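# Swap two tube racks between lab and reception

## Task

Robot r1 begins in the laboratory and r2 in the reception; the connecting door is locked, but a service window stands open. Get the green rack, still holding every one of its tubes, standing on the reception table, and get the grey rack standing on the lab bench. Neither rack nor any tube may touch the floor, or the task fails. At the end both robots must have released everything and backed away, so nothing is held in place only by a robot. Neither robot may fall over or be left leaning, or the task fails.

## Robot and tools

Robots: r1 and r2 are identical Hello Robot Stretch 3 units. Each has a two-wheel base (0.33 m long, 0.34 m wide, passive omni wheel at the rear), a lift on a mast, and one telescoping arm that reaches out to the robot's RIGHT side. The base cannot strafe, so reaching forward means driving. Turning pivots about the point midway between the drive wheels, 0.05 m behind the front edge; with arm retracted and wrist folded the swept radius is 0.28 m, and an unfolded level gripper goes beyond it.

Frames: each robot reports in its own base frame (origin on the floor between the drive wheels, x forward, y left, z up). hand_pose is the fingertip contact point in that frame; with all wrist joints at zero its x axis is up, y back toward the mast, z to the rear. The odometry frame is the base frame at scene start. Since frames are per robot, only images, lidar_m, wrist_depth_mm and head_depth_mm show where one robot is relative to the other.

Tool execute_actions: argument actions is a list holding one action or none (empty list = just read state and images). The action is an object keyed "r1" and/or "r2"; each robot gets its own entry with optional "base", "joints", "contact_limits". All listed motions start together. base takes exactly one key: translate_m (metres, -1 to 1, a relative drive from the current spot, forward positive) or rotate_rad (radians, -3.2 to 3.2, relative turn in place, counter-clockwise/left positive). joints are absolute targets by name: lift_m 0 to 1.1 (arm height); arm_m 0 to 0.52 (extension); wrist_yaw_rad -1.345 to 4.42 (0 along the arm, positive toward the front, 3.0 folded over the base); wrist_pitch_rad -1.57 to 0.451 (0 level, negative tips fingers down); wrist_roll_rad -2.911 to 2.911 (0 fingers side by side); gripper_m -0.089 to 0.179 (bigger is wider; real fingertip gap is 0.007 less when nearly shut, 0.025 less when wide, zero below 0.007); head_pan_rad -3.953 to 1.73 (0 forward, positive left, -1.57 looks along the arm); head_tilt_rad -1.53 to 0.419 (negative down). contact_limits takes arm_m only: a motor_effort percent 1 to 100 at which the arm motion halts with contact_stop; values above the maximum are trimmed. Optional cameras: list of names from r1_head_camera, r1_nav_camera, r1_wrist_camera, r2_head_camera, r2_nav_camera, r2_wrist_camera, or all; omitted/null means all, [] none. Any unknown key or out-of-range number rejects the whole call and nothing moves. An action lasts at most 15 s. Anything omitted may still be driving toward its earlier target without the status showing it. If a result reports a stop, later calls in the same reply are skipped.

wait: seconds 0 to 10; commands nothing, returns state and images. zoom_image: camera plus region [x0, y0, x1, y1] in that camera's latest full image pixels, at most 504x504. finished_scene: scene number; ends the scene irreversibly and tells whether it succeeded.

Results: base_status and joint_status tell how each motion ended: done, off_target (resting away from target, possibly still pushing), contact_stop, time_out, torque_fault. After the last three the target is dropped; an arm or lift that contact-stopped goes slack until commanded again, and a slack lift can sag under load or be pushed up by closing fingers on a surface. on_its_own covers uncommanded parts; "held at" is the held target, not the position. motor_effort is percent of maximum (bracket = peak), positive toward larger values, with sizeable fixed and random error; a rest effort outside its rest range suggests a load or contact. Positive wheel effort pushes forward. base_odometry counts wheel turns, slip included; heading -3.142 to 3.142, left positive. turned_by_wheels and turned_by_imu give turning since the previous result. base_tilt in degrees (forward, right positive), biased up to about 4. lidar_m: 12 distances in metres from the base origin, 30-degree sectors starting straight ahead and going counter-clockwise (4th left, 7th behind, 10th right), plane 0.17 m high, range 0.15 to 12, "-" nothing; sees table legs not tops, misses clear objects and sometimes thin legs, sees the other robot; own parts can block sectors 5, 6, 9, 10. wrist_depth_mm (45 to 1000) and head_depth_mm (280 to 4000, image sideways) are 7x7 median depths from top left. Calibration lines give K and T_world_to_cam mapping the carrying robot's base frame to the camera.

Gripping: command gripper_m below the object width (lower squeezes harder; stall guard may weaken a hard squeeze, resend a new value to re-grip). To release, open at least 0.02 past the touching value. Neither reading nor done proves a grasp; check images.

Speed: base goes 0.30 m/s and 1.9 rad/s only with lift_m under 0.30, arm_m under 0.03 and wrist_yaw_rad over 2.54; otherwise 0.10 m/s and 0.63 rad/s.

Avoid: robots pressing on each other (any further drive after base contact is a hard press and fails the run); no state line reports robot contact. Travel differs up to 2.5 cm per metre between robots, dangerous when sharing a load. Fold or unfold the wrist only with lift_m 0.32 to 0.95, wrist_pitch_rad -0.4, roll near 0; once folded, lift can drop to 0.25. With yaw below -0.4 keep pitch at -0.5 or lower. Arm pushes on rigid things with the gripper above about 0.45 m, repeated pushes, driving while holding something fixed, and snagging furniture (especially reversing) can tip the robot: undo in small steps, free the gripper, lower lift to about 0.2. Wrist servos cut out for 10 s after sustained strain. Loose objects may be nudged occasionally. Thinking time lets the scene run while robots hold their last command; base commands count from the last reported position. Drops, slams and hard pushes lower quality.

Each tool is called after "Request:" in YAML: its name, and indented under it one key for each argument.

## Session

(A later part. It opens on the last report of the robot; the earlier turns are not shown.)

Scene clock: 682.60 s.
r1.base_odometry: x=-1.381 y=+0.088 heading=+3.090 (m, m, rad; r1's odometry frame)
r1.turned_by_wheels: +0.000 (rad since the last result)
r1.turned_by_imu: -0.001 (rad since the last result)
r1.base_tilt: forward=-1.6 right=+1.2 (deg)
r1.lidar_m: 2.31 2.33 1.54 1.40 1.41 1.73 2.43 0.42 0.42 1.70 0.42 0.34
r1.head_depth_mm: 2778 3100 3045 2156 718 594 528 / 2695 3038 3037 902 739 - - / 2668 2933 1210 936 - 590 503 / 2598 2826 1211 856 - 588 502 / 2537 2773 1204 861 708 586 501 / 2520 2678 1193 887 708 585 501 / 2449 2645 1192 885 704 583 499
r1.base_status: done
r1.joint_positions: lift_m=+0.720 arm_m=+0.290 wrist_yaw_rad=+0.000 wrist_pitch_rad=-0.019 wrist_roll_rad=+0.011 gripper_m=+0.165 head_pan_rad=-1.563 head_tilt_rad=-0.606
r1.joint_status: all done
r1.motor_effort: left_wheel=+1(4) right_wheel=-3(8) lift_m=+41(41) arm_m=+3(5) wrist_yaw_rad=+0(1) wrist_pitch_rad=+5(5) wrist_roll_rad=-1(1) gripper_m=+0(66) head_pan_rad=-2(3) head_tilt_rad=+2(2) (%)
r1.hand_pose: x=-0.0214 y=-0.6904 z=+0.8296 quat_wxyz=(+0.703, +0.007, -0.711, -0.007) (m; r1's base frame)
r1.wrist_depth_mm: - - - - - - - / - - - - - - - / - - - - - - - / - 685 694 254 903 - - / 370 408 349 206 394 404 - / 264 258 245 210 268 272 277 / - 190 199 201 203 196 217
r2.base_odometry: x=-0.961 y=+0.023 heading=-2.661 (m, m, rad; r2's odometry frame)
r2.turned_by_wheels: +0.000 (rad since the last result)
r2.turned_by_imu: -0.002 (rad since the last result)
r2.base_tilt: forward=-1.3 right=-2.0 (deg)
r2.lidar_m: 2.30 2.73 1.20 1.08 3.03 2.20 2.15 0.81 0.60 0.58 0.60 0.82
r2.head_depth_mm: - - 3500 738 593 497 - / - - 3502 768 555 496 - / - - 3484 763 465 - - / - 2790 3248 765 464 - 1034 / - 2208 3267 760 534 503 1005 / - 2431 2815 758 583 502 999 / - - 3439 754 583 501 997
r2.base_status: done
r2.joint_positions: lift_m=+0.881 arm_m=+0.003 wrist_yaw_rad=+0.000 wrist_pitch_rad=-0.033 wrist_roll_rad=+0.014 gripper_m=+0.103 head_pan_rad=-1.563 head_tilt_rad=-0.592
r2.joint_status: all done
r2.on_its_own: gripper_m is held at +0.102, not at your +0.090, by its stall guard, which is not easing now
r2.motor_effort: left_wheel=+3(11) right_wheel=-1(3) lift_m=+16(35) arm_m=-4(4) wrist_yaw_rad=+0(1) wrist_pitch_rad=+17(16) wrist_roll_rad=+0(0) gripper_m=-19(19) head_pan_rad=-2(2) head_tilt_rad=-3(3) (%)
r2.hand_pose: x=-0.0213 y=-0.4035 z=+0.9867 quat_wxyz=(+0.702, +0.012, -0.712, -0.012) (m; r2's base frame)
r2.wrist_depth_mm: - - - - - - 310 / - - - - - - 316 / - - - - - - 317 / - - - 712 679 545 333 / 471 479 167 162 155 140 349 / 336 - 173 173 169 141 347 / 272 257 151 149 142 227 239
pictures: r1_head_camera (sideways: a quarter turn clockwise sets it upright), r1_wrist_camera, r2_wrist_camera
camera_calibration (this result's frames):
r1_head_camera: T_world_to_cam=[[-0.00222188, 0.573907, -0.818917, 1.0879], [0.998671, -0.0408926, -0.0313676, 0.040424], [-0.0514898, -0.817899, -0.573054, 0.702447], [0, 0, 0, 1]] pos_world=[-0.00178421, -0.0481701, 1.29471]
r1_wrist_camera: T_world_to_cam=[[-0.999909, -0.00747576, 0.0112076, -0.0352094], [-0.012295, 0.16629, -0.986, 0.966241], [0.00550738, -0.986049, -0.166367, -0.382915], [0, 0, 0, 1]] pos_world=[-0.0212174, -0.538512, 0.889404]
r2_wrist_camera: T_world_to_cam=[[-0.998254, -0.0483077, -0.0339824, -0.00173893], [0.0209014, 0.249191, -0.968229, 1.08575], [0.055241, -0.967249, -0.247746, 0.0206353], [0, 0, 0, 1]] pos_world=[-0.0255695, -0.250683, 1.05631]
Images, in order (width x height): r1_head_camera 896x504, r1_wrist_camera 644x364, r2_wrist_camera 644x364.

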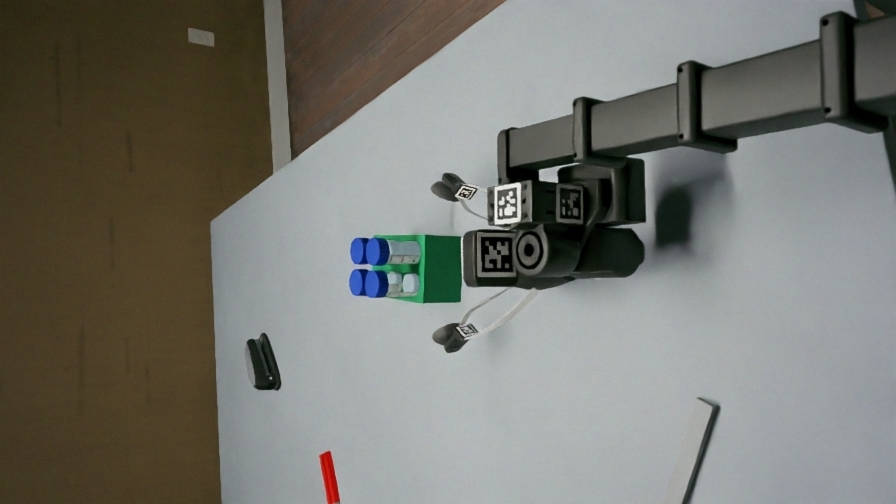

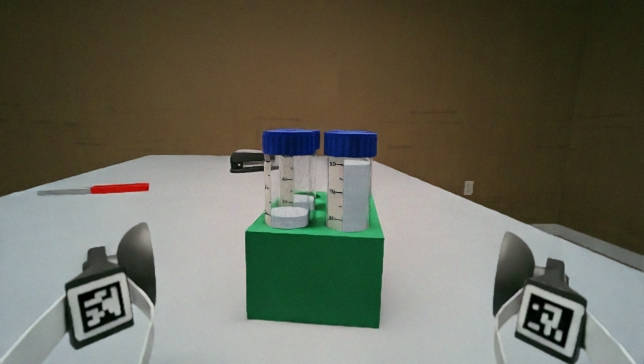

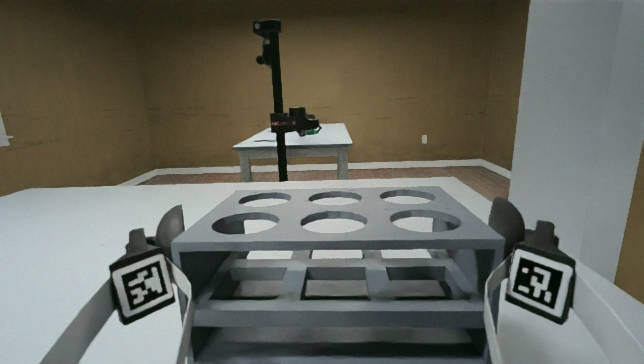

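Request:
execute_actions:
  actions:
    - {"r1": {"joints": {"arm_m": 0.39, "lift_m": 0.704}}, "r2": {"joints": {"arm_m": 0.335}}}
  cameras: ["r1_wrist_camera"]

Request:
execute_actions:
  actions:
    - {"r1": {"joints": {"gripper_m": 0.06}}, "r2": {"joints": {"lift_m": 0.822}}}
  cameras: ["r1_head_camera", "r1_wrist_camera", "r2_head_camera", "r2_wrist_camera"]

Scene clock: 694.47 s.
r1.base_odometry: x=-1.381 y=+0.088 heading=+3.090 (m, m, rad; r1's odometry frame)
r1.turned_by_wheels: +0.000 (rad since the last result)
r1.turned_by_imu: -0.001 (rad since the last result)
r1.base_tilt: forward=-1.5 right=+1.2 (deg)
r1.lidar_m: 2.32 2.33 1.54 1.40 1.41 1.73 2.43 0.42 0.42 1.70 0.42 0.34
r1.head_depth_mm: 2754 3092 3068 2150 718 593 527 / 2697 3055 3034 903 715 - - / 2658 2976 1220 966 673 589 503 / 2599 2839 1209 874 690 587 503 / 2544 2713 1209 859 705 587 501 / 2519 2705 1198 887 705 586 501 / 2446 2645 1195 885 702 584 499
r1.base_status: not commanded
r1.joint_positions: lift_m=+0.704 arm_m=+0.390 wrist_yaw_rad=+0.000 wrist_pitch_rad=-0.019 wrist_roll_rad=+0.011 gripper_m=+0.165 head_pan_rad=-1.563 head_tilt_rad=-0.606
r1.joint_status: all done
r1.motor_effort: left_wheel=+1(1) right_wheel=-3(3) lift_m=+30(36) arm_m=+3(3) wrist_yaw_rad=+0(0) wrist_pitch_rad=+5(5) wrist_roll_rad=-1(1) gripper_m=+0(1) head_pan_rad=-3(2) head_tilt_rad=+2(2) (%)
r1.hand_pose: x=-0.0214 y=-0.7904 z=+0.8140 quat_wxyz=(+0.703, +0.007, -0.711, -0.007) (m; r1's base frame)
r1.wrist_depth_mm: - - - - - - - / - - - - - - - / - - 110 109 - - - / 581 583 608 219 485 - - / 321 355 153 132 294 357 - / 229 157 106 107 110 239 242 / - 164 107 104 102 171 190
r2.base_odometry: x=-0.961 y=+0.023 heading=-2.661 (m, m, rad; r2's odometry frame)
r2.turned_by_wheels: +0.000 (rad since the last result)
r2.turned_by_imu: -0.001 (rad since the last result)
r2.base_tilt: forward=-1.3 right=-2.0 (deg)
r2.lidar_m: 2.30 2.72 1.21 1.08 3.02 2.20 2.15 0.81 0.60 0.58 0.60 0.83
r2.head_depth_mm: - - 3506 759 - 514 1036 / - - 3786 - 571 507 1013 / - - 3840 680 589 505 1012 / - 2743 3692 729 587 504 1007 / - 2229 3253 760 586 503 1002 / - 2698 2792 757 584 502 1008 / - - 3399 755 582 501 998
r2.base_status: not commanded
r2.joint_positions: lift_m=+0.881 arm_m=+0.335 wrist_yaw_rad=+0.000 wrist_pitch_rad=-0.033 wrist_roll_rad=+0.014 gripper_m=+0.103 head_pan_rad=-1.563 head_tilt_rad=-0.593
r2.joint_status: all done
r2.on_its_own: gripper_m is held at +0.102, not at your +0.090, by its stall guard, which is not easing now
r2.motor_effort: left_wheel=+3(3) right_wheel=-2(1) lift_m=+17(16) arm_m=+4(3) wrist_yaw_rad=-1(0) wrist_pitch_rad=+16(16) wrist_roll_rad=+0(0) gripper_m=-19(20) head_pan_rad=-2(3) head_tilt_rad=-3(3) (%)
r2.hand_pose: x=-0.0213 y=-0.7350 z=+0.9867 quat_wxyz=(+0.702, +0.012, -0.712, -0.012) (m; r2's base frame)
r2.wrist_depth_mm: - - - - - - - / - - - - - - - / - - - - - - - / - - - - - - - / - - 168 163 155 140 - / 333 - 173 174 171 141 - / 267 255 151 150 143 225 238
pictures: r1_wrist_camera
camera_calibration (this result's frames):
r1_wrist_camera: T_world_to_cam=[[-0.999909, -0.00747597, 0.0112077, -0.035782], [-0.0122952, 0.166305, -0.985998, 0.96747], [0.00550739, -0.986046, -0.166382, -0.484104], [0, 0, 0, 1]] pos_world=[-0.0212174, -0.638512, 0.873778]
Images, in order (width x height): r1_wrist_camera 644x364.

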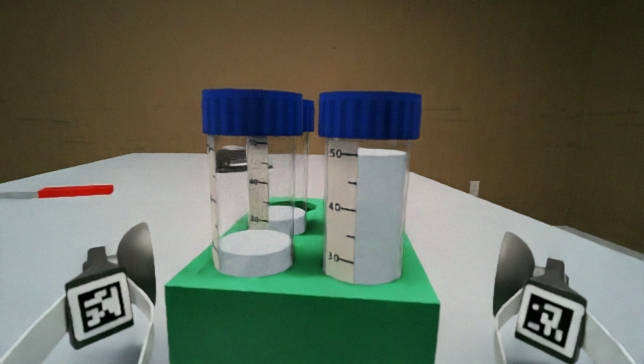

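Scene clock: 696.00 s.
r1.base_odometry: x=-1.381 y=+0.088 heading=+3.090 (m, m, rad; r1's odometry frame)
r1.turned_by_wheels: +0.000 (rad since the last result)
r1.turned_by_imu: +0.000 (rad since the last result)
r1.base_tilt: forward=-1.6 right=+1.1 (deg)
r1.lidar_m: 2.32 2.33 1.54 1.40 1.41 1.73 2.43 0.42 0.43 1.70 0.42 0.34
r1.head_depth_mm: 2771 3074 3008 2144 718 594 529 / 2698 3046 3030 902 714 - - / 2655 2946 1215 969 671 590 503 / 2599 2830 1215 857 687 590 503 / 2567 2788 1207 877 710 586 502 / 2492 2689 1197 886 707 585 500 / 2469 2638 1191 884 702 584 499
r1.base_status: not commanded
r1.joint_positions: lift_m=+0.704 arm_m=+0.390 wrist_yaw_rad=+0.001 wrist_pitch_rad=-0.020 wrist_roll_rad=+0.011 gripper_m=+0.061 head_pan_rad=-1.563 head_tilt_rad=-0.606
r1.joint_status: all done
r1.motor_effort: left_wheel=+1(2) right_wheel=-3(5) lift_m=+30(30) arm_m=+3(3) wrist_yaw_rad=+0(2) wrist_pitch_rad=+5(5) wrist_roll_rad=-1(1) gripper_m=-16(93) head_pan_rad=-3(3) head_tilt_rad=+2(3) (%)
r1.hand_pose: x=-0.0213 y=-0.7904 z=+0.8137 quat_wxyz=(+0.703, +0.007, -0.711, -0.007) (m; r1's base frame)
r1.wrist_depth_mm: - - - - - - - / - - - - - - - / - - - 128 - - - / 569 590 601 173 480 - - / 318 326 153 133 135 350 - / 222 226 133 123 116 238 240 / 170 168 139 126 119 171 180
r2.base_odometry: x=-0.961 y=+0.023 heading=-2.661 (m, m, rad; r2's odometry frame)
r2.turned_by_wheels: +0.000 (rad since the last result)
r2.turned_by_imu: +0.000 (rad since the last result)
r2.base_tilt: forward=-1.3 right=-2.0 (deg)
r2.lidar_m: 2.30 2.74 1.20 1.08 3.03 2.19 2.15 0.81 0.60 0.58 0.60 0.83
r2.head_depth_mm: - - 3497 738 612 - - / - - 3487 840 571 506 1016 / - - 3465 - 562 506 1016 / - 2769 3237 - 570 504 1008 / - 2244 3223 734 584 503 1006 / - 2703 2810 758 584 502 1004 / - - 3424 755 583 501 996
r2.base_status: not commanded
r2.joint_positions: lift_m=+0.823 arm_m=+0.335 wrist_yaw_rad=+0.000 wrist_pitch_rad=-0.030 wrist_roll_rad=+0.014 gripper_m=+0.103 head_pan_rad=-1.563 head_tilt_rad=-0.593
r2.joint_status: all done
r2.on_its_own: gripper_m is held at +0.102, not at your +0.090, by its stall guard, which is not easing now
r2.motor_effort: left_wheel=+3(3) right_wheel=-1(2) lift_m=+16(19) arm_m=+4(4) wrist_yaw_rad=-1(2) wrist_pitch_rad=+15(17) wrist_roll_rad=+0(0) gripper_m=-19(19) head_pan_rad=-2(2) head_tilt_rad=-4(3) (%)
r2.hand_pose: x=-0.0213 y=-0.7351 z=+0.9296 quat_wxyz=(+0.702, +0.011, -0.712, -0.011) (m; r2's base frame)
r2.wrist_depth_mm: - - - - - - - / - - - - - - - / - - - - - - - / - - - - - - - / 315 321 165 161 157 140 271 / 223 - 171 171 169 141 204 / 181 170 150 149 147 153 159
pictures: r1_head_camera (sideways: a quarter turn clockwise sets it upright), r1_wrist_camera, r2_head_camera (sideways: a quarter turn clockwise sets it upright), r2_wrist_camera
camera_calibration (this result's frames):
r1_head_camera: T_world_to_cam=[[-0.00222195, 0.573907, -0.818917, 1.0879], [0.998671, -0.0408925, -0.0313676, 0.040424], [-0.0514897, -0.817899, -0.573054, 0.702447], [0, 0, 0, 1]] pos_world=[-0.00178421, -0.0481701, 1.29471]
r1_wrist_camera: T_world_to_cam=[[-0.999906, -0.00795382, 0.0112081, -0.0360376], [-0.0123818, 0.167423, -0.985807, 0.967907], [0.00596444, -0.985853, -0.167506, -0.483049], [0, 0, 0, 1]] pos_world=[-0.0211686, -0.638552, 0.87366]
r2_head_camera: T_world_to_cam=[[-0.0254713, 0.51975, -0.853939, 1.12483], [0.999114, -0.0153804, -0.0391628, 0.0424184], [-0.0334888, -0.85418, -0.518898, 0.634122], [0, 0, 0, 1]] pos_world=[0.00750598, -0.0423241, 1.29124]
r2_wrist_camera: T_world_to_cam=[[-0.998254, -0.0484179, -0.0338262, -0.019924], [0.020908, 0.245943, -0.969059, 1.11145], [0.0552391, -0.968074, -0.244501, -0.317841], [0, 0, 0, 1]] pos_world=[-0.0255702, -0.582013, 0.998676]
Images, in order (width x height): r1_head_camera 896x504, r1_wrist_camera 644x364, r2_head_camera 896x504, r2_wrist_camera 644x364.

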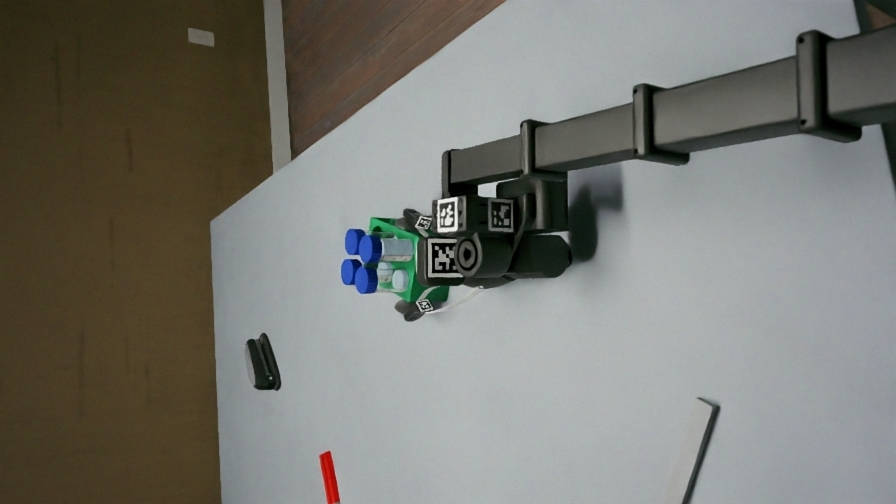

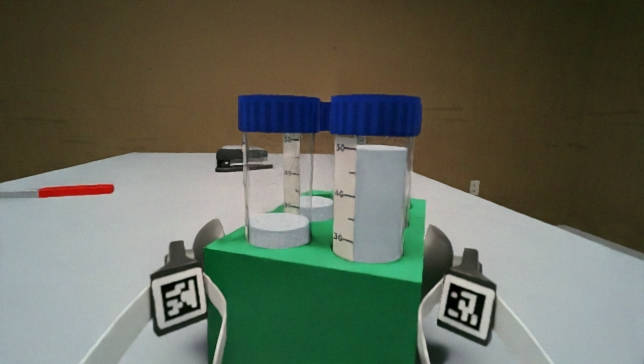

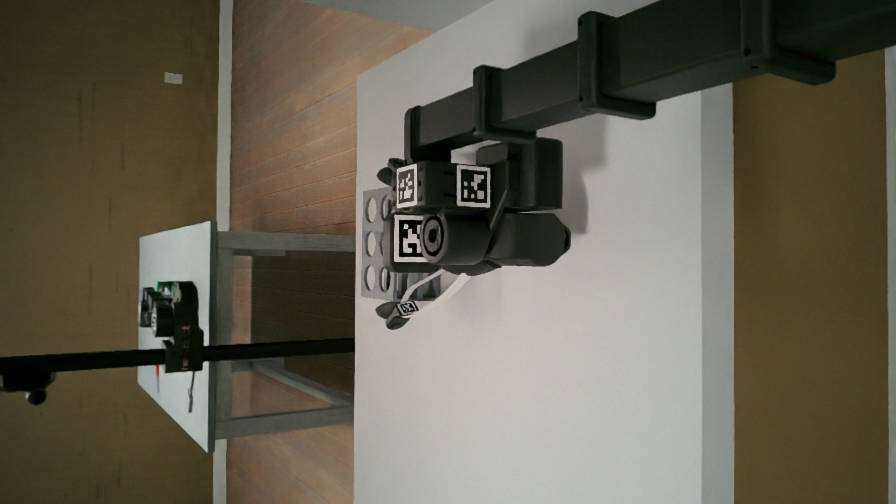

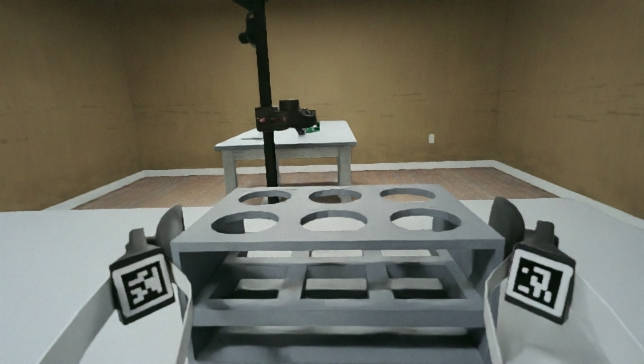

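Request:
execute_actions:
  actions:
    - {"r1": {"joints": {"lift_m": 0.73}}, "r2": {"joints": {"gripper_m": 0.179}}}
  cameras: ["r1_head_camera", "r1_wrist_camera", "r2_wrist_camera"]

Scene clock: 752.90 s.
r1.base_odometry: x=-1.381 y=+0.088 heading=+3.090 (m, m, rad; r1's odometry frame)
r1.turned_by_wheels: +0.000 (rad since the last result)
r1.turned_by_imu: +0.000 (rad since the last result)
r1.base_tilt: forward=-1.6 right=+1.1 (deg)
r1.lidar_m: 2.32 2.33 1.54 1.40 1.41 1.73 2.43 0.42 0.42 1.70 0.42 0.34
r1.head_depth_mm: 2738 3063 3043 2167 715 593 518 / 2709 3008 2986 905 736 - 495 / 2637 2920 1214 991 691 591 505 / 2631 2808 1207 - 690 588 502 / 2519 2733 1202 858 708 588 500 / 2496 2688 1195 889 706 586 500 / 2438 2658 1191 883 704 582 500
r1.base_status: not commanded
r1.joint_positions: lift_m=+0.730 arm_m=+0.390 wrist_yaw_rad=+0.001 wrist_pitch_rad=-0.052 wrist_roll_rad=+0.011 gripper_m=+0.061 head_pan_rad=-1.563 head_tilt_rad=-0.606
r1.joint_status: all done
r1.motor_effort: left_wheel=+1(1) right_wheel=-3(3) lift_m=+44(42) arm_m=+3(3) wrist_yaw_rad=+0(0) wrist_pitch_rad=+15(15) wrist_roll_rad=-1(1) gripper_m=-16(16) head_pan_rad=-2(3) head_tilt_rad=+2(2) (%)
r1.hand_pose: x=-0.0213 y=-0.7894 z=+0.8310 quat_wxyz=(+0.703, +0.019, -0.711, -0.019) (m; r1's base frame)
r1.wrist_depth_mm: - - - - - - - / - - - - - - - / - - - 129 - - - / 579 595 613 174 503 - - / 351 353 153 133 135 379 - / 249 260 133 123 115 265 268 / 194 192 139 126 118 194 205
r2.base_odometry: x=-0.961 y=+0.023 heading=-2.661 (m, m, rad; r2's odometry frame)
r2.turned_by_wheels: +0.000 (rad since the last result)
r2.turned_by_imu: -0.001 (rad since the last result)
r2.base_tilt: forward=-1.2 right=-2.1 (deg)
r2.lidar_m: 2.30 2.73 1.21 1.08 3.02 2.20 2.14 0.81 0.60 0.58 0.60 0.82
r2.head_depth_mm: - - 3516 738 613 - - / - - 3496 842 571 506 1011 / - - 3505 - 562 505 1013 / - 2748 3275 - 569 504 1011 / - 2245 3236 744 585 502 1007 / - 2436 2815 756 586 502 1001 / - - 3391 754 583 501 1000
r2.base_status: not commanded
r2.joint_positions: lift_m=+0.823 arm_m=+0.335 wrist_yaw_rad=+0.000 wrist_pitch_rad=-0.023 wrist_roll_rad=+0.014 gripper_m=+0.179 head_pan_rad=-1.563 head_tilt_rad=-0.593
r2.joint_status: all done
r2.motor_effort: left_wheel=+3(3) right_wheel=-1(1) lift_m=+16(16) arm_m=+4(3) wrist_yaw_rad=-1(1) wrist_pitch_rad=+12(15) wrist_roll_rad=+0(0) gripper_m=-1(84) head_pan_rad=-2(3) head_tilt_rad=-2(3) (%)
r2.hand_pose: x=-0.0213 y=-0.7353 z=+0.9313 quat_wxyz=(+0.702, +0.009, -0.712, -0.008) (m; r2's base frame)
r2.wrist_depth_mm: - - - - - - - / - - - - - - - / - - - - - - - / - - - - - - - / 321 333 160 157 152 255 296 / 240 211 170 176 171 158 - / 168 171 149 147 146 150 154
pictures: r1_head_camera (sideways: a quarter turn clockwise sets it upright), r1_wrist_camera, r2_wrist_camera
camera_calibration (this result's frames):
r1_head_camera: T_world_to_cam=[[-0.00222195, 0.573907, -0.818917, 1.0879], [0.998671, -0.0408925, -0.0313676, 0.040424], [-0.0514897, -0.817899, -0.573054, 0.702447], [0, 0, 0, 1]] pos_world=[-0.00178421, -0.0481701, 1.29471]
r1_wrist_camera: T_world_to_cam=[[-0.999906, -0.00830196, 0.0109519, -0.0362875], [-0.0123848, 0.198918, -0.979938, 1.00481], [0.00595687, -0.979981, -0.199002, -0.448285], [0, 0, 0, 1]] pos_world=[-0.0211695, -0.639486, 0.895835]
r2_wrist_camera: T_world_to_cam=[[-0.998254, -0.0486367, -0.0335105, -0.0203323], [0.0209067, 0.239658, -0.970632, 1.10995], [0.0552394, -0.969638, -0.238223, -0.324627], [0, 0, 0, 1]] pos_world=[-0.02557, -0.581769, 0.999339]
Images, in order (width x height): r1_head_camera 896x504, r1_wrist_camera 644x364, r2_wrist_camera 644x364.

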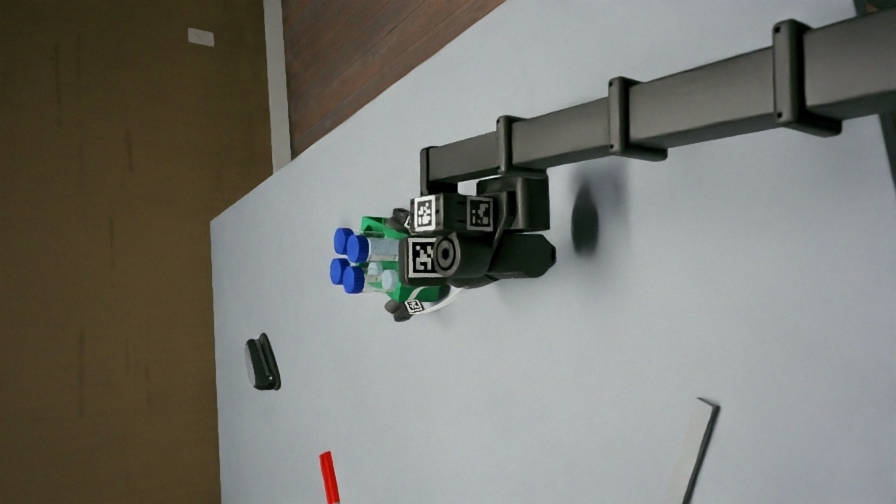

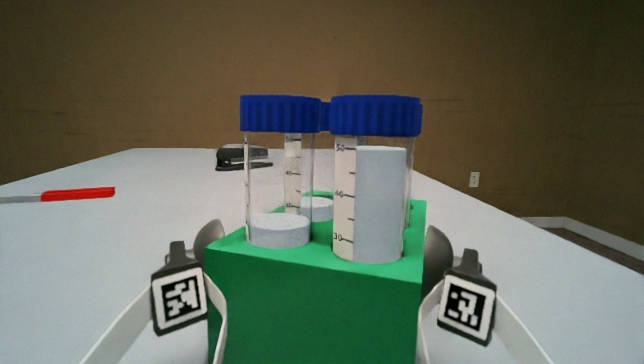

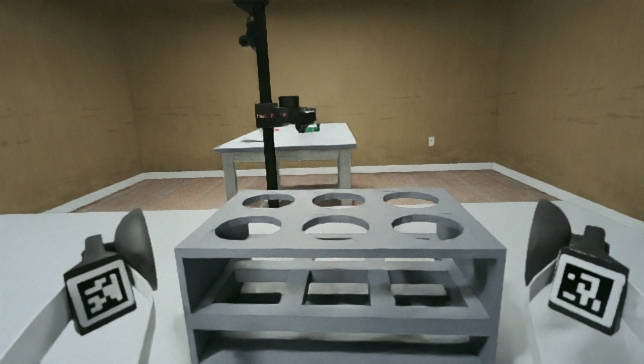

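Request:
execute_actions:
  actions:
    - {"r1": {"joints": {"lift_m": 0.93, "arm_m": 0.03, "wrist_pitch_rad": 0.03}}, "r2": {"joints": {"arm_m": 0.0}}}
  cameras: ["r1_wrist_camera"]

Request:
execute_actions:
  actions:
    - {"r1": {"base": {"rotate_rad": -1.535}}}
  cameras: []

Request:
execute_actions:
  actions:
    - {"r1": {"base": {"translate_m": -1.0}, "joints": {"head_pan_rad": -3.14, "head_tilt_rad": -0.7}}}
  cameras: ["r1_wrist_camera", "r1_nav_camera"]

Scene clock: 829.03 s.
r1.base_odometry: x=-1.381 y=+0.088 heading=+3.090 (m, m, rad; r1's odometry frame)
r1.turned_by_wheels: +0.000 (rad since the last result)
r1.turned_by_imu: -0.001 (rad since the last result)
r1.base_tilt: forward=-1.5 right=+1.1 (deg)
r1.lidar_m: 2.32 2.34 1.54 1.40 1.41 1.73 2.43 0.42 0.43 1.70 0.42 0.34
r1.head_depth_mm: 2746 3124 3018 2164 - - - / 2718 3015 2994 899 - - - / 2657 2936 1157 532 - - 483 / 2593 2797 462 431 - - 482 / 2549 2740 1203 801 709 587 501 / 2484 2692 1196 891 706 586 499 / 2460 2644 1192 882 702 583 498
r1.base_status: not commanded
r1.joint_positions: lift_m=+0.930 arm_m=+0.030 wrist_yaw_rad=+0.000 wrist_pitch_rad=-0.027 wrist_roll_rad=+0.011 gripper_m=+0.061 head_pan_rad=-1.563 head_tilt_rad=-0.606
r1.joint_status: wrist_pitch_rad off_target (ended at -0.027, target +0.030); the others done
r1.motor_effort: left_wheel=+1(1) right_wheel=-3(3) lift_m=+44(49) arm_m=-4(6) wrist_yaw_rad=+0(1) wrist_pitch_rad=+16(17) wrist_roll_rad=-1(1) gripper_m=-16(16) head_pan_rad=-3(3) head_tilt_rad=+3(3) (%)
r1.hand_pose: x=-0.0214 y=-0.4307 z=+1.0374 quat_wxyz=(+0.703, +0.010, -0.711, -0.010) (m; r1's base frame)
r1.wrist_depth_mm: - - - - - - - / - - - - - - - / - - - 128 - - - / - - - 174 - - - / - - 154 133 135 - - / - 697 133 123 116 - - / 514 504 139 126 118 522 -
r2.base_odometry: x=-0.961 y=+0.023 heading=-2.661 (m, m, rad; r2's odometry frame)
r2.turned_by_wheels: +0.000 (rad since the last result)
r2.turned_by_imu: -0.002 (rad since the last result)
r2.base_tilt: forward=-1.2 right=-2.1 (deg)
r2.lidar_m: 2.30 2.73 1.21 1.08 3.02 2.19 2.15 0.81 0.60 0.58 0.60 0.83
r2.head_depth_mm: - - 3477 738 591 507 965 / - - 3446 767 611 506 962 / - - 3448 765 589 506 - / - 2760 3238 746 588 504 - / - 2452 3268 758 586 503 1003 / - 2710 2823 757 584 501 1003 / - - 3432 755 582 500 1000
r2.base_status: not commanded
r2.joint_positions: lift_m=+0.823 arm_m=+0.003 wrist_yaw_rad=+0.000 wrist_pitch_rad=-0.022 wrist_roll_rad=+0.014 gripper_m=+0.179 head_pan_rad=-1.563 head_tilt_rad=-0.593
r2.joint_status: all done
joint sent to its limit — the command would take r2.arm_m past its lower limit, so that joint was sent only as far as its limit.
r2.motor_effort: left_wheel=+3(3) right_wheel=-1(2) lift_m=+16(16) arm_m=-3(2) wrist_yaw_rad=-1(1) wrist_pitch_rad=+11(12) wrist_roll_rad=+0(0) gripper_m=+0(0) head_pan_rad=-2(3) head_tilt_rad=-3(3) (%)
r2.hand_pose: x=-0.0213 y=-0.4039 z=+0.9316 quat_wxyz=(+0.702, +0.008, -0.712, -0.008) (m; r2's base frame)
r2.wrist_depth_mm: - - - - - - 310 / - - - - - - 314 / - - - - - - 314 / 563 540 512 480 475 426 334 / 331 350 311 302 296 289 305 / 245 219 221 217 214 209 - / 169 174 171 169 166 167 157
pictures: r1_wrist_camera
camera_calibration (this result's frames):
r1_wrist_camera: T_world_to_cam=[[-0.999908, -0.00772787, 0.0111423, -0.0355965], [-0.0123202, 0.174504, -0.984579, 1.12997], [0.00566433, -0.984626, -0.174583, -0.0831261], [0, 0, 0, 1]] pos_world=[-0.021201, -0.279308, 1.09843]
Images, in order (width x height): r1_wrist_camera 644x364.

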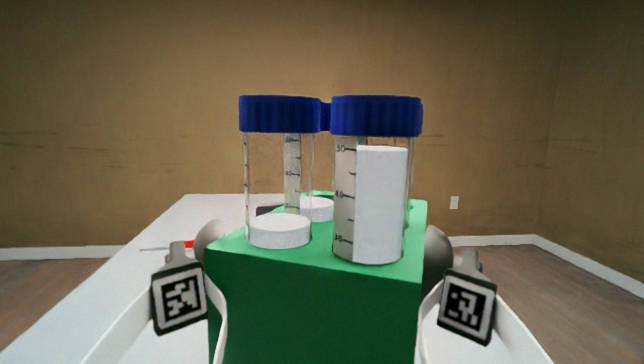

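Scene clock: 832.40 s.
r1.base_odometry: x=-1.381 y=+0.088 heading=+1.555 (m, m, rad; r1's odometry frame)
r1.turned_by_wheels: -1.535 (rad since the last result)
r1.turned_by_imu: -1.549 (rad since the last result)
r1.base_tilt: forward=-1.6 right=+1.1 (deg)
r1.lidar_m: 1.68 0.40 0.34 2.32 2.27 1.52 1.40 1.42 1.78 2.42 0.42 0.44
r1.head_depth_mm: 2220 2529 2773 2209 - - - / 2223 2498 2761 2215 - - - / 2172 2423 2605 534 - - 1177 / 2165 2401 462 429 - - 1177 / 2109 2344 2619 1974 1746 1432 1224 / 2062 2314 2592 2162 1735 1441 1222 / 2035 2280 2519 2172 1731 1427 1217
r1.base_status: done
r1.joint_positions: lift_m=+0.930 arm_m=+0.030 wrist_yaw_rad=+0.000 wrist_pitch_rad=-0.027 wrist_roll_rad=+0.011 gripper_m=+0.061 head_pan_rad=-1.563 head_tilt_rad=-0.606
r1.joint_status: not commanded
r1.motor_effort: left_wheel=+2(6) right_wheel=-3(8) lift_m=+44(44) arm_m=-4(3) wrist_yaw_rad=+1(0) wrist_pitch_rad=+16(16) wrist_roll_rad=-1(1) gripper_m=-16(16) head_pan_rad=-2(2) head_tilt_rad=+2(3) (%)
r1.hand_pose: x=-0.0215 y=-0.4307 z=+1.0374 quat_wxyz=(+0.703, +0.010, -0.711, -0.010) (m; r1's base frame)
r1.wrist_depth_mm: - - - - - - - / - - - - - - - / - - - 129 - - - / - - - 186 - - - / - - 154 133 134 - - / - - 133 123 116 - - / - - 139 126 118 - -
r2.base_odometry: x=-0.961 y=+0.023 heading=-2.661 (m, m, rad; r2's odometry frame)
r2.turned_by_wheels: +0.000 (rad since the last result)
r2.turned_by_imu: -0.001 (rad since the last result)
r2.base_tilt: forward=-1.3 right=-2.1 (deg)
r2.lidar_m: 2.29 2.73 1.20 1.08 3.03 2.20 2.15 0.81 0.60 0.58 0.60 0.82
r2.head_depth_mm: - - 3521 736 592 507 966 / - - 3488 768 609 506 958 / - - 3457 765 589 505 - / - 2475 3268 747 588 504 - / - 2731 3433 760 586 503 1005 / - 2391 2422 756 586 502 1001 / - - 3481 755 582 501 1000
r2.base_status: not commanded
r2.joint_positions: lift_m=+0.823 arm_m=+0.003 wrist_yaw_rad=+0.000 wrist_pitch_rad=-0.022 wrist_roll_rad=+0.014 gripper_m=+0.179 head_pan_rad=-1.563 head_tilt_rad=-0.593
r2.joint_status: not commanded
r2.motor_effort: left_wheel=+3(3) right_wheel=-1(1) lift_m=+16(16) arm_m=-5(4) wrist_yaw_rad=-1(1) wrist_pitch_rad=+11(11) wrist_roll_rad=+0(0) gripper_m=+0(1) head_pan_rad=-3(3) head_tilt_rad=-4(3) (%)
r2.hand_pose: x=-0.0213 y=-0.4039 z=+0.9316 quat_wxyz=(+0.702, +0.008, -0.712, -0.008) (m; r2's base frame)
r2.wrist_depth_mm: - - - - - - 313 / - - - - - - 315 / - - - - - - 319 / 566 540 519 475 473 428 335 / 330 346 312 301 297 290 311 / 247 219 221 219 212 211 - / 169 174 173 169 166 165 157
pictures: none
No camera images: the call's "cameras" was empty. Leave "cameras" out to get every camera's image.

Scene clock: 843.40 s.
r1.base_odometry: x=-1.396 y=-0.912 heading=+1.555 (m, m, rad; r1's odometry frame)
r1.turned_by_wheels: +0.000 (rad since the last result)
r1.turned_by_imu: -0.001 (rad since the last result)
r1.base_tilt: forward=-1.6 right=+1.1 (deg)
r1.lidar_m: 1.24 3.57 2.37 2.20 0.68 0.45 0.42 0.42 0.53 1.13 2.58 1.33
r1.head_depth_mm: 443 458 479 - - - - / - 3515 2443 - - - - / - 3592 2462 - - - - / - 3590 783 - - - - / 2781 3116 784 611 503 - - / 2266 3469 780 608 502 - - / 2251 3450 775 606 499 - -
r1.base_status: done
r1.joint_positions: lift_m=+0.930 arm_m=+0.030 wrist_yaw_rad=+0.000 wrist_pitch_rad=-0.027 wrist_roll_rad=+0.011 gripper_m=+0.061 head_pan_rad=-3.133 head_tilt_rad=-0.691
r1.joint_status: all done
r1.motor_effort: left_wheel=+2(3) right_wheel=-3(10) lift_m=+45(44) arm_m=-3(4) wrist_yaw_rad=+1(1) wrist_pitch_rad=+16(16) wrist_roll_rad=-1(1) gripper_m=-16(16) head_pan_rad=-3(36) head_tilt_rad=-2(12) (%)
r1.hand_pose: x=-0.0215 y=-0.4307 z=+1.0374 quat_wxyz=(+0.703, +0.010, -0.711, -0.010) (m; r1's base frame)
r1.wrist_depth_mm: - - - - - 576 426 / - - - - 921 582 438 / - - - 129 760 574 449 / - - - 174 769 578 462 / - - 154 133 135 570 484 / - - 133 123 116 453 459 / - - 139 126 119 327 328
r2.base_odometry: x=-0.961 y=+0.023 heading=-2.661 (m, m, rad; r2's odometry frame)
r2.turned_by_wheels: +0.000 (rad since the last result)
r2.turned_by_imu: -0.002 (rad since the last result)
r2.base_tilt: forward=-1.2 right=-2.0 (deg)
r2.lidar_m: 2.30 2.73 1.20 1.08 3.02 2.20 2.15 0.81 0.59 0.58 0.60 0.82
r2.head_depth_mm: - - 3495 739 593 507 965 / - - 3505 768 610 506 959 / - - 3489 766 590 506 - / - 996 2479 747 588 504 - / - 2726 3442 758 585 504 1006 / - 993 2788 760 584 501 1006 / - 943 3411 754 582 500 1001
r2.base_status: not commanded
r2.joint_positions: lift_m=+0.823 arm_m=+0.003 wrist_yaw_rad=+0.000 wrist_pitch_rad=-0.022 wrist_roll_rad=+0.014 gripper_m=+0.179 head_pan_rad=-1.563 head_tilt_rad=-0.593
r2.joint_status: not commanded
r2.motor_effort: left_wheel=+3(3) right_wheel=-2(1) lift_m=+16(16) arm_m=-4(4) wrist_yaw_rad=-1(1) wrist_pitch_rad=+11(11) wrist_roll_rad=+0(0) gripper_m=+0(0) head_pan_rad=-2(2) head_tilt_rad=-2(2) (%)
r2.hand_pose: x=-0.0213 y=-0.4039 z=+0.9316 quat_wxyz=(+0.702, +0.008, -0.712, -0.008) (m; r2's base frame)
r2.wrist_depth_mm: 654 831 - - - - 314 / - - 817 804 - - 314 / - - - - - - 321 / 568 541 521 475 479 428 333 / 330 346 307 299 296 291 306 / 245 219 222 217 213 211 - / 169 174 173 171 167 165 158
pictures: r1_nav_camera (sideways: a quarter turn counterclockwise sets it upright), r1_wrist_camera
camera_calibration (this result's frames):
r1_nav_camera: T_world_to_cam=[[-0.662833, 0.0166115, 0.748583, -0.935734], [-0.0169869, 0.999163, -0.037213, 0.0964756], [-0.748575, -0.0373821, -0.661996, 0.822326], [0, 0, 0, 1]] pos_world=[-0.00302421, -0.0501107, 1.24844]
r1_wrist_camera: T_world_to_cam=[[-0.99991, -0.00745505, 0.0111436, -0.0355502], [-0.0122739, 0.174507, -0.984579, 1.12997], [0.00539544, -0.984628, -0.174583, -0.083129], [0, 0, 0, 1]] pos_world=[-0.0212293, -0.279305, 1.09843]
Images, in order (width x height): r1_nav_camera 672x504, r1_wrist_camera 644x364.

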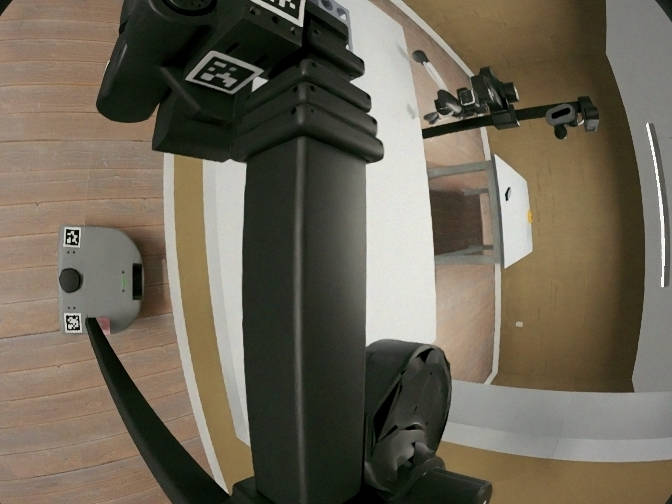

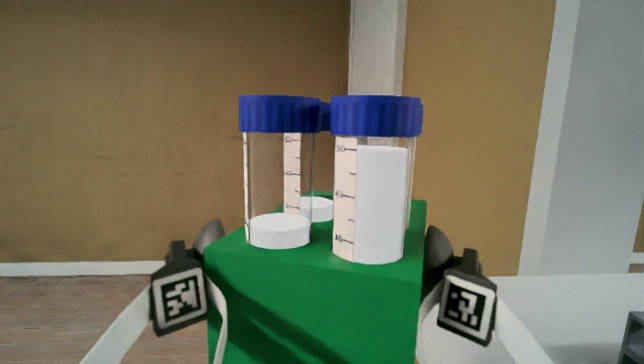

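Request:
execute_actions:
  actions:
    - {"r1": {"base": {"rotate_rad": -1.2}, "joints": {"lift_m": 0.96, "wrist_yaw_rad": 1.2, "head_pan_rad": -1.3, "head_tilt_rad": -0.8}}}
  cameras: []

Request:
execute_actions:
  actions:
    - {"r1": {"joints": {"arm_m": 0.5, "wrist_yaw_rad": 2.7}}}
  cameras: ["r1_head_camera", "r1_nav_camera", "r1_wrist_camera", "r2_head_camera"]

Scene clock: 867.50 s.
r1.base_odometry: x=-1.396 y=-0.912 heading=+0.355 (m, m, rad; r1's odometry frame)
r1.turned_by_wheels: -1.200 (rad since the last result)
r1.turned_by_imu: -1.211 (rad since the last result)
r1.base_tilt: forward=-1.6 right=+1.1 (deg)
r1.lidar_m: 2.54 2.94 1.32 1.24 2.55 2.20 0.84 0.48 0.41 0.42 0.48 0.83
r1.head_depth_mm: 1989 2819 679 - - 400 389 / 3992 2689 674 567 - 399 1093 / 1179 1355 672 552 - 412 1134 / 882 857 713 - - 428 1148 / 3803 849 708 - 444 1213 1143 / 3525 842 672 559 458 1260 1142 / 3254 839 338 356 480 1292 1140
r1.base_status: done
r1.joint_positions: lift_m=+0.960 arm_m=+0.030 wrist_yaw_rad=+1.199 wrist_pitch_rad=-0.027 wrist_roll_rad=+0.011 gripper_m=+0.061 head_pan_rad=-1.307 head_tilt_rad=-0.790
r1.joint_status: all done
r1.motor_effort: left_wheel=+1(5) right_wheel=-2(8) lift_m=+44(47) arm_m=-3(4) wrist_yaw_rad=+2(2) wrist_pitch_rad=+16(16) wrist_roll_rad=-1(1) gripper_m=-16(16) head_pan_rad=+3(36) head_tilt_rad=-3(11) (%)
r1.hand_pose: x=+0.2166 y=-0.2682 z=+1.0674 quat_wxyz=(+0.586, +0.409, -0.581, +0.389) (m; r1's base frame)
r1.wrist_depth_mm: - - - - 646 561 - / - - - - 574 574 - / - - - 128 574 - - / - - - 173 593 - - / - - 154 133 134 - - / - - 133 123 116 521 522 / - - 139 126 119 301 390
r2.base_odometry: x=-0.961 y=+0.023 heading=-2.661 (m, m, rad; r2's odometry frame)
r2.turned_by_wheels: +0.000 (rad since the last result)
r2.turned_by_imu: -0.001 (rad since the last result)
r2.base_tilt: forward=-1.2 right=-2.1 (deg)
r2.lidar_m: 2.30 2.73 1.21 1.08 3.04 2.21 2.15 0.81 0.60 0.58 0.60 0.82
r2.head_depth_mm: - - 3530 737 592 507 965 / - - 3523 768 610 506 961 / - - 3485 763 589 505 - / - 2777 3268 747 587 504 - / - 2229 3212 760 587 503 1004 / - 2231 2466 758 585 502 1004 / - - 3387 753 583 500 998
r2.base_status: not commanded
r2.joint_positions: lift_m=+0.823 arm_m=+0.003 wrist_yaw_rad=+0.000 wrist_pitch_rad=-0.022 wrist_roll_rad=+0.014 gripper_m=+0.179 head_pan_rad=-1.563 head_tilt_rad=-0.593
r2.joint_status: not commanded
r2.motor_effort: left_wheel=+3(3) right_wheel=-1(1) lift_m=+15(16) arm_m=-3(4) wrist_yaw_rad=-1(1) wrist_pitch_rad=+11(11) wrist_roll_rad=+0(0) gripper_m=+0(0) head_pan_rad=-2(2) head_tilt_rad=-3(4) (%)
r2.hand_pose: x=-0.0213 y=-0.4039 z=+0.9316 quat_wxyz=(+0.702, +0.008, -0.712, -0.008) (m; r2's base frame)
r2.wrist_depth_mm: - 812 - - - - 313 / - 694 - - - - 312 / - - - - - - 320 / 566 544 522 477 481 425 336 / 327 346 309 303 297 291 302 / 243 218 221 217 214 210 - / 169 173 172 169 167 165 157
pictures: none
No camera images: the call's "cameras" was empty. Leave "cameras" out to get every camera's image.

Scene clock: 872.13 s.
r1.base_odometry: x=-1.396 y=-0.912 heading=+0.355 (m, m, rad; r1's odometry frame)
r1.turned_by_wheels: +0.000 (rad since the last result)
r1.turned_by_imu: -0.001 (rad since the last result)
r1.base_tilt: forward=-1.6 right=+1.0 (deg)
r1.lidar_m: 2.54 2.93 1.32 1.24 2.56 2.20 0.84 0.48 0.41 0.41 0.48 0.83
r1.head_depth_mm: - 2789 680 556 470 408 388 / - - 673 553 468 407 1095 / 1181 399 613 551 467 412 1133 / 882 383 410 548 466 427 1152 / 3863 426 385 545 463 1214 1151 / 3568 843 603 544 462 1247 1140 / 3272 840 591 541 483 1292 1142
r1.base_status: not commanded
r1.joint_positions: lift_m=+0.960 arm_m=+0.500 wrist_yaw_rad=+2.699 wrist_pitch_rad=-0.027 wrist_roll_rad=+0.011 gripper_m=+0.061 head_pan_rad=-1.307 head_tilt_rad=-0.790
r1.joint_status: all done
r1.motor_effort: left_wheel=+1(2) right_wheel=-3(3) lift_m=+44(44) arm_m=+3(4) wrist_yaw_rad=+3(4) wrist_pitch_rad=+16(16) wrist_roll_rad=-1(1) gripper_m=-16(16) head_pan_rad=+3(3) head_tilt_rad=-4(4) (%)
r1.hand_pose: x=+0.0881 y=-0.4138 z=+1.0674 quat_wxyz=(+0.164, +0.696, -0.146, +0.684) (m; r1's base frame)
r1.wrist_depth_mm: - - - - - - - / - - - - - - - / - - - 127 - - - / - - - 172 - - - / - - 153 133 134 - - / - - 133 123 116 - - / - - 139 126 118 371 389
r2.base_odometry: x=-0.961 y=+0.023 heading=-2.661 (m, m, rad; r2's odometry frame)
r2.turned_by_wheels: +0.000 (rad since the last result)
r2.turned_by_imu: -0.001 (rad since the last result)
r2.base_tilt: forward=-1.2 right=-2.1 (deg)
r2.lidar_m: 2.29 2.74 1.21 1.08 3.03 2.20 2.15 0.81 0.60 0.58 0.60 0.82
r2.head_depth_mm: - - 3486 738 591 507 968 / - - 3510 768 609 506 962 / - - 3470 766 589 505 - / - 2773 3265 745 588 505 - / - 2746 3401 760 586 502 1003 / - 2719 963 759 585 501 998 / - - 713 754 583 500 1000
r2.base_status: not commanded
r2.joint_positions: lift_m=+0.823 arm_m=+0.003 wrist_yaw_rad=+0.000 wrist_pitch_rad=-0.022 wrist_roll_rad=+0.014 gripper_m=+0.179 head_pan_rad=-1.563 head_tilt_rad=-0.593
r2.joint_status: not commanded
r2.motor_effort: left_wheel=+3(3) right_wheel=-1(1) lift_m=+16(16) arm_m=-3(4) wrist_yaw_rad=-1(0) wrist_pitch_rad=+11(11) wrist_roll_rad=+0(0) gripper_m=+0(0) head_pan_rad=-2(2) head_tilt_rad=-3(3) (%)
r2.hand_pose: x=-0.0213 y=-0.4039 z=+0.9316 quat_wxyz=(+0.702, +0.008, -0.712, -0.008) (m; r2's base frame)
r2.wrist_depth_mm: 325 476 - - - - 314 / - 464 - - - - 315 / - - - - - - 315 / 560 539 523 477 476 427 333 / 331 344 313 302 297 288 305 / 244 219 221 218 214 209 - / 168 176 173 169 167 164 157
pictures: r1_head_camera (sideways: a quarter turn clockwise sets it upright), r1_nav_camera (sideways: a quarter turn counterclockwise sets it upright), r1_wrist_camera, r2_head_camera (sideways: a quarter turn clockwise sets it upright)
camera_calibration (this result's frames):
r1_head_camera: T_world_to_cam=[[-0.184133, 0.690135, -0.699864, 0.933833], [0.974743, 0.219765, -0.0397425, 0.0514645], [0.126378, -0.689505, -0.71317, 0.883623], [0, 0, 0, 1]] pos_world=[0.0101137, -0.0465176, 1.28577]
r1_nav_camera: T_world_to_cam=[[0.16958, -0.713738, 0.679574, -0.850878], [-0.963517, -0.264959, -0.0378448, 0.103067], [0.207071, -0.648363, -0.73263, 0.908365], [0, 0, 0, 1]] pos_world=[0.0555031, 0.00895499, 1.24763]
r1_wrist_camera: T_world_to_cam=[[0.906708, -0.421611, 0.0111437, -0.265611], [-0.0636324, -0.162871, -0.984593, 1.02284], [0.41693, 0.89203, -0.174504, 0.678427], [0, 0, 0, 1]] pos_world=[0.0230609, -0.550571, 1.12843]
r2_head_camera: T_world_to_cam=[[-0.0254709, 0.519755, -0.853935, 1.12483], [0.999114, -0.015381, -0.039163, 0.0424186], [-0.0334895, -0.854177, -0.518903, 0.634129], [0, 0, 0, 1]] pos_world=[0.00750595, -0.042324, 1.29124]
Images, in order (width x height): r1_head_camera 896x504, r1_nav_camera 672x504, r1_wrist_camera 644x364, r2_head_camera 896x504.

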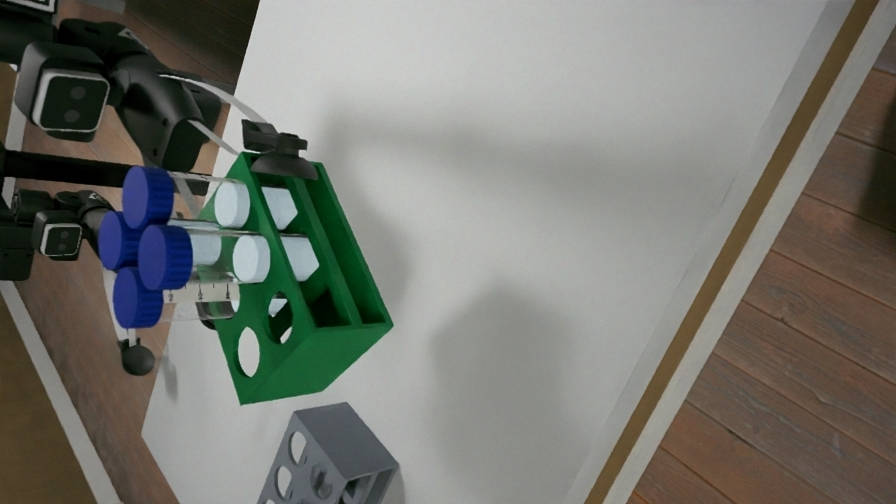

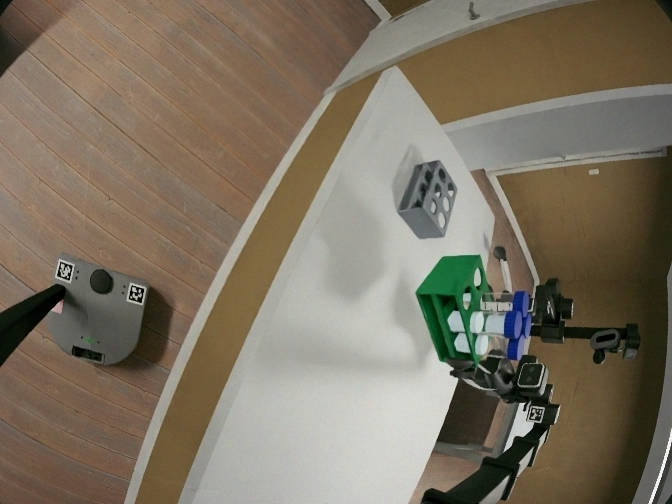

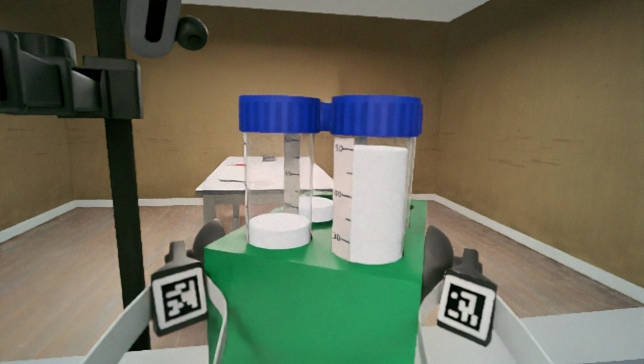

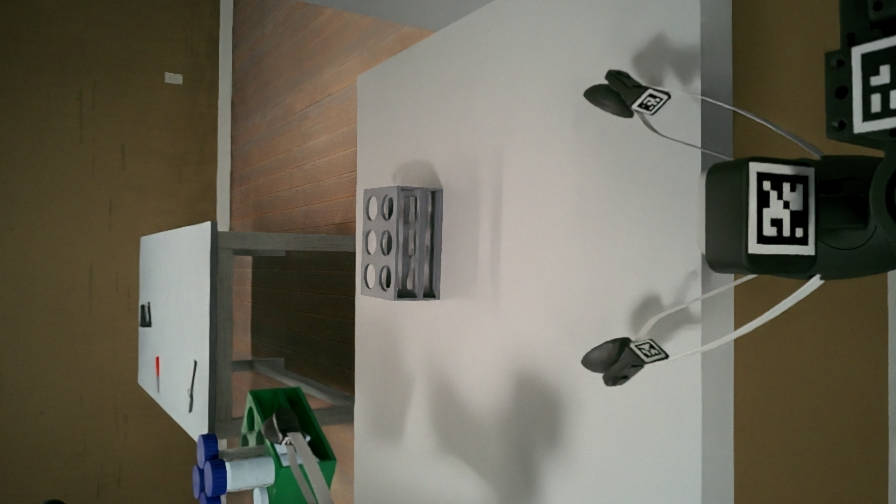

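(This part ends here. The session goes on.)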